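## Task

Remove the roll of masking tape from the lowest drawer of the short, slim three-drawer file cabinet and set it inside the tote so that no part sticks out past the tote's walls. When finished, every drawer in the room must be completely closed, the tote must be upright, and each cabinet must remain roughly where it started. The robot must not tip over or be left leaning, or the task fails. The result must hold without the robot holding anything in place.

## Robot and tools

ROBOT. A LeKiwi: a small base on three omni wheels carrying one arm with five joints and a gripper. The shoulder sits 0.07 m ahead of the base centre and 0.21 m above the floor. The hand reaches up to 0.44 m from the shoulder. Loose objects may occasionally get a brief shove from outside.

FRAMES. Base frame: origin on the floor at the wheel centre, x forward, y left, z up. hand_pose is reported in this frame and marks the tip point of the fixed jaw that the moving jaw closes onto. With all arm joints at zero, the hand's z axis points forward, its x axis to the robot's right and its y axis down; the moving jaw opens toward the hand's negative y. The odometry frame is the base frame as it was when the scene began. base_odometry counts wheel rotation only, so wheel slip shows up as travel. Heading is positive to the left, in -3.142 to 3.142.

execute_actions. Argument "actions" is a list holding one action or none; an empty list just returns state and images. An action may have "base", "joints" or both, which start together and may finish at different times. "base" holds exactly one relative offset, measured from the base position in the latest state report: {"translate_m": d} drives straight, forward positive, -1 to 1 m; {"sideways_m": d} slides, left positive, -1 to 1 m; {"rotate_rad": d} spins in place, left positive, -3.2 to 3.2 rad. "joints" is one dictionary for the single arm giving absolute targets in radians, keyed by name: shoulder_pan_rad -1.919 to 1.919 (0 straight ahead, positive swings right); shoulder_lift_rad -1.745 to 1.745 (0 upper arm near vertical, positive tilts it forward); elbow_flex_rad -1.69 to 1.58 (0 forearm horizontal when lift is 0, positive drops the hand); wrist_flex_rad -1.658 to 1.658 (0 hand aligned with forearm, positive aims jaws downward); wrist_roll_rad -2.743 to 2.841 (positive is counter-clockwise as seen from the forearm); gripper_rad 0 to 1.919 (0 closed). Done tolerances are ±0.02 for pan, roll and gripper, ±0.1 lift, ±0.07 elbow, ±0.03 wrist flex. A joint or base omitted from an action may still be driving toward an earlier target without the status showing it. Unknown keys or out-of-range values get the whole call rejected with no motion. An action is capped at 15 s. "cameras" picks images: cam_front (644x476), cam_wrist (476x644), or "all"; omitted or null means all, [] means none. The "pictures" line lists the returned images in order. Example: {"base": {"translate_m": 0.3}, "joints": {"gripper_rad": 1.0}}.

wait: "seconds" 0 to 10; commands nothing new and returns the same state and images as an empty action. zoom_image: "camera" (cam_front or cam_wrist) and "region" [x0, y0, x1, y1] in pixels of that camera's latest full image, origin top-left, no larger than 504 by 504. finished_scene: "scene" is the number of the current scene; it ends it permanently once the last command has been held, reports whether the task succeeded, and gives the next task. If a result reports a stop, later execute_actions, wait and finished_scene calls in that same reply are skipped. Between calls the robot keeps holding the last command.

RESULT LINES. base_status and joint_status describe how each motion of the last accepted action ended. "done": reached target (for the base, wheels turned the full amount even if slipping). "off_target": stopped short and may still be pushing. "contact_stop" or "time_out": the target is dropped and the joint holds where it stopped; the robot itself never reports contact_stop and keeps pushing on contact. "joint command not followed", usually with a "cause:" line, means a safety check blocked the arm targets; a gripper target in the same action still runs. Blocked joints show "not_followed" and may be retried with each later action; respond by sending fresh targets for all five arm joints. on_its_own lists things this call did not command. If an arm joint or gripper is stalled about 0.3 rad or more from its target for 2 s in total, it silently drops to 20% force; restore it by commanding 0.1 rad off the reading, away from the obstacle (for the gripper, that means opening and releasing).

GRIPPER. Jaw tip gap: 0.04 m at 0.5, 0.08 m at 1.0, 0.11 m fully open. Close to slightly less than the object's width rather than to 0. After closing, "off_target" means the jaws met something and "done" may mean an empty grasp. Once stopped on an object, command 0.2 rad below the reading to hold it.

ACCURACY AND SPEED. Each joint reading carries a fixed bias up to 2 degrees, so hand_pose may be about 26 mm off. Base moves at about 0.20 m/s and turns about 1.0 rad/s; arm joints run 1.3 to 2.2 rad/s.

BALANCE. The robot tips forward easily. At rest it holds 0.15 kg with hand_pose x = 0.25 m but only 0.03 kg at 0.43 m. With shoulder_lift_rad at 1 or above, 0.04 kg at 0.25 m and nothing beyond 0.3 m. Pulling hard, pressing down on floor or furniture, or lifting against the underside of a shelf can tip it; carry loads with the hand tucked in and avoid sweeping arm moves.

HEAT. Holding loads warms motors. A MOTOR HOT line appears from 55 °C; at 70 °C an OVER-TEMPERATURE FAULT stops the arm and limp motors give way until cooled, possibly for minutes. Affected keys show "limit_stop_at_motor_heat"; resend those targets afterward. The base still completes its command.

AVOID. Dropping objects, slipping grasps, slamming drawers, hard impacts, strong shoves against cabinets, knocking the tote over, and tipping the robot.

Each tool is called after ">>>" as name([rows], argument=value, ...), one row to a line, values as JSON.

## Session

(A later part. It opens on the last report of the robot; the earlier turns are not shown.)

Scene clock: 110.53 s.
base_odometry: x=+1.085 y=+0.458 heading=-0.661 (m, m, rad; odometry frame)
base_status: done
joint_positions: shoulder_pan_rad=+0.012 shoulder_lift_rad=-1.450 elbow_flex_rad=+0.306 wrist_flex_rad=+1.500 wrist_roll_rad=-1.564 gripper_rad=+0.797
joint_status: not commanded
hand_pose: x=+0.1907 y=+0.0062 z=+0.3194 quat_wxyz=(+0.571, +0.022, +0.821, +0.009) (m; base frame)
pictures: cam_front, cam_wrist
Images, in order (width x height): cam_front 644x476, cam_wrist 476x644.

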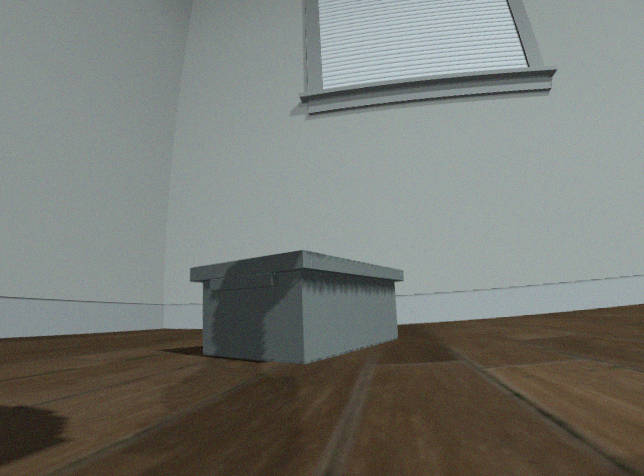

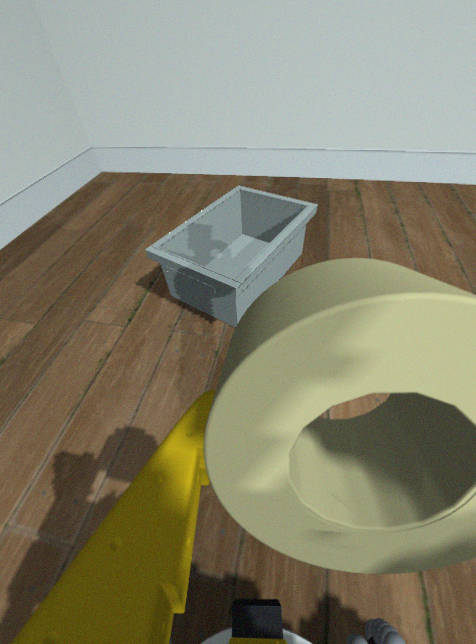

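>>> execute_actions([
  {"base":{"translate_m":0.3},"joints":{"shoulder_lift_rad":-0.1,"elbow_flex_rad":-0.4,"wrist_flex_rad":1.55,"shoulder_pan_rad":-0.08}},
])

Scene clock: 116.03 s.
base_odometry: x=+1.322 y=+0.274 heading=-0.661 (m, m, rad; odometry frame)
base_status: done
joint_positions: shoulder_pan_rad=-0.069 shoulder_lift_rad=-0.092 elbow_flex_rad=-0.369 wrist_flex_rad=+1.550 wrist_roll_rad=-1.564 gripper_rad=+0.797
joint_status: all done
hand_pose: x=+0.3067 y=+0.0244 z=+0.2461 quat_wxyz=(+0.238, -0.013, +0.971, +0.013) (m; base frame)
pictures: cam_front, cam_wrist
Images, in order (width x height): cam_front 644x476, cam_wrist 476x644.

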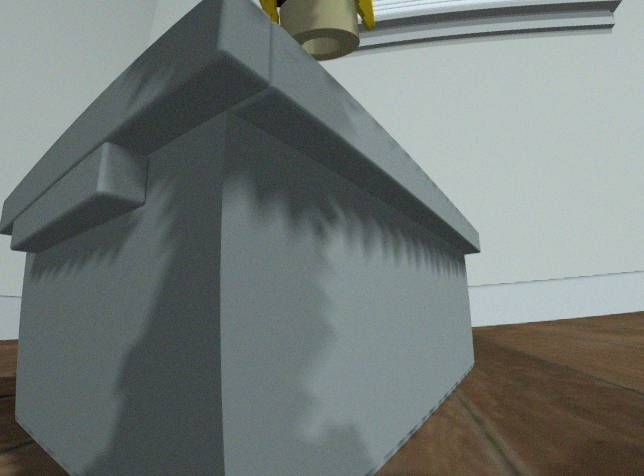

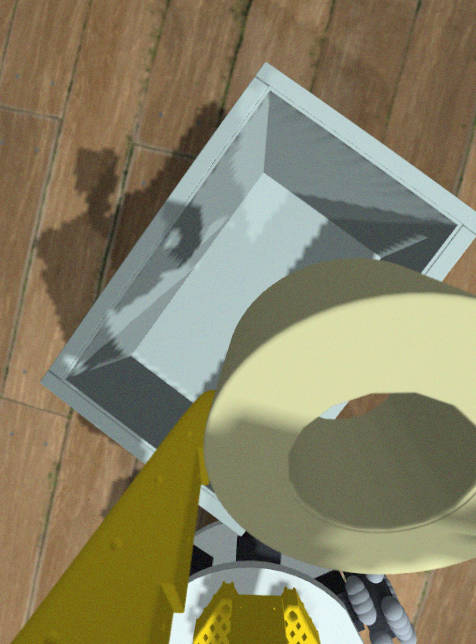

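Move left and forward, extend.

>>> execute_actions([
  {"joints":{"shoulder_pan_rad":-0.3,"shoulder_lift_rad":0.4,"elbow_flex_rad":-0.65,"wrist_flex_rad":1.45}},
])

Scene clock: 118.30 s.
base_odometry: x=+1.322 y=+0.274 heading=-0.661 (m, m, rad; odometry frame)
base_status: not commanded
joint_positions: shoulder_pan_rad=-0.289 shoulder_lift_rad=+0.418 elbow_flex_rad=-0.612 wrist_flex_rad=+1.460 wrist_roll_rad=-1.564 gripper_rad=+0.797
joint_status: all done
hand_pose: x=+0.3344 y=+0.0875 z=+0.1782 quat_wxyz=(+0.149, -0.122, +0.981, +0.025) (m; base frame)
pictures: cam_front, cam_wrist
Images, in order (width x height): cam_front 644x476, cam_wrist 476x644.

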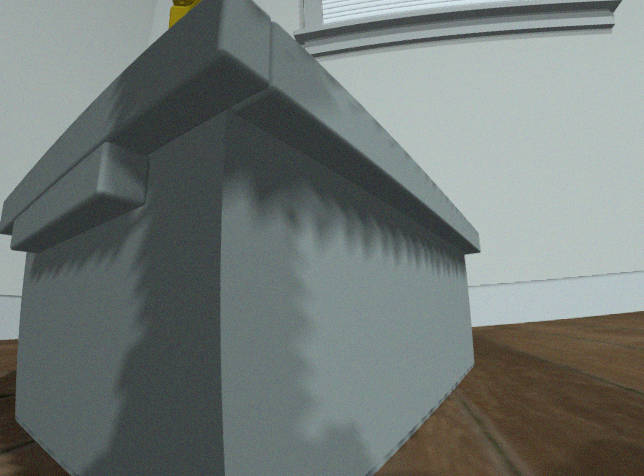

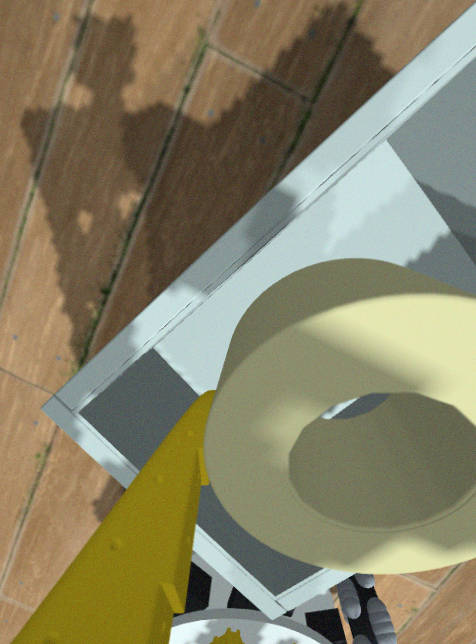

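>>> execute_actions([
  {"joints":{"shoulder_pan_rad":-0.2,"shoulder_lift_rad":0.7,"elbow_flex_rad":-0.75,"wrist_flex_rad":1.25}},
])

Scene clock: 120.47 s.
base_odometry: x=+1.322 y=+0.274 heading=-0.661 (m, m, rad; odometry frame)
base_status: not commanded
joint_positions: shoulder_pan_rad=-0.212 shoulder_lift_rad=+0.722 elbow_flex_rad=-0.711 wrist_flex_rad=+1.261 wrist_roll_rad=-1.564 gripper_rad=+0.797
joint_status: all done
hand_pose: x=+0.3667 y=+0.0724 z=+0.1252 quat_wxyz=(+0.148, -0.084, +0.985, +0.019) (m; base frame)
pictures: cam_front, cam_wrist
Images, in order (width x height): cam_front 644x476, cam_wrist 476x644.

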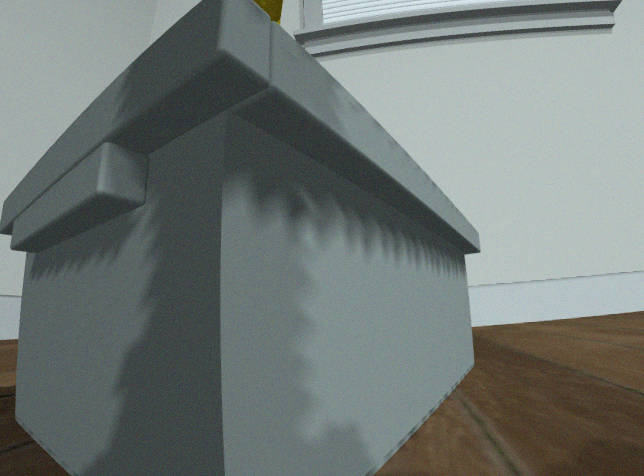

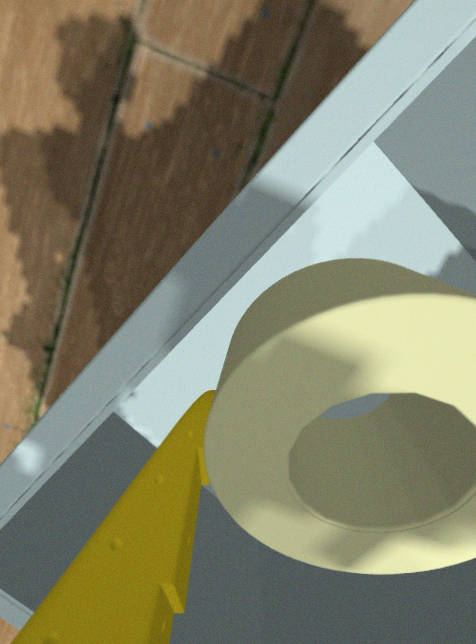

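>>> execute_actions([
  {"joints":{"shoulder_pan_rad":-0.12,"shoulder_lift_rad":0.85,"elbow_flex_rad":-0.7,"wrist_flex_rad":1.15}},
], cameras=[])

>>> execute_actions([
  {"joints":{"gripper_rad":1.0}},
], cameras=[])

>>> execute_actions([
  {"joints":{"shoulder_lift_rad":-0.2,"elbow_flex_rad":-0.4,"wrist_flex_rad":1.5}},
], cameras=["cam_wrist"])

Scene clock: 124.07 s.
base_odometry: x=+1.322 y=+0.274 heading=-0.661 (m, m, rad; odometry frame)
base_status: not commanded
joint_positions: shoulder_pan_rad=-0.129 shoulder_lift_rad=+0.874 elbow_flex_rad=-0.691 wrist_flex_rad=+1.159 wrist_roll_rad=-1.564 gripper_rad=+0.797
joint_status: all done
hand_pose: x=+0.3683 y=+0.0469 z=+0.0840 quat_wxyz=(+0.114, -0.043, +0.993, +0.010) (m; base frame)
pictures: none
No camera images: the call's "cameras" was empty. Leave "cameras" out to get every camera's image.

Scene clock: 124.80 s.
base_odometry: x=+1.322 y=+0.274 heading=-0.661 (m, m, rad; odometry frame)
base_status: not commanded
joint_positions: shoulder_pan_rad=-0.129 shoulder_lift_rad=+0.874 elbow_flex_rad=-0.691 wrist_flex_rad=+1.159 wrist_roll_rad=-1.564 gripper_rad=+0.989
joint_status: all done
hand_pose: x=+0.3683 y=+0.0469 z=+0.0840 quat_wxyz=(+0.114, -0.043, +0.993, +0.010) (m; base frame)
pictures: none
No camera images: the call's "cameras" was empty. Leave "cameras" out to get every camera's image.

Scene clock: 126.00 s.
base_odometry: x=+1.322 y=+0.274 heading=-0.661 (m, m, rad; odometry frame)
base_status: not commanded
joint_positions: shoulder_pan_rad=-0.129 shoulder_lift_rad=-0.162 elbow_flex_rad=-0.397 wrist_flex_rad=+1.497 wrist_roll_rad=-1.564 gripper_rad=+0.990
joint_status: all done
hand_pose: x=+0.3105 y=+0.0394 z=+0.2709 quat_wxyz=(+0.310, -0.041, +0.950, +0.027) (m; base frame)
pictures: cam_wrist
Images, in order (width x height): cam_wrist 476x644.

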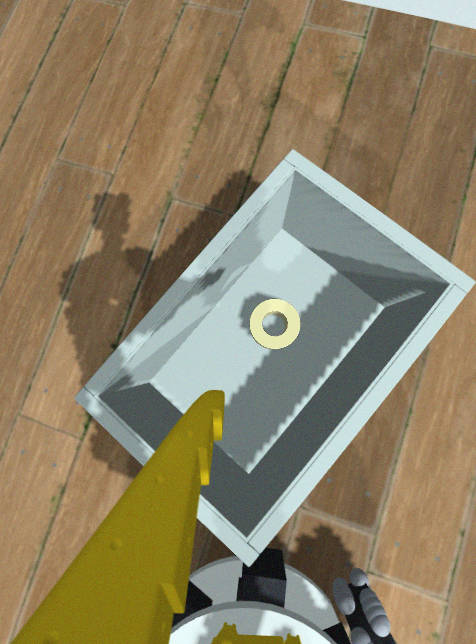

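>>> finished_scene(scene=2)

The scene is finished: the task was done.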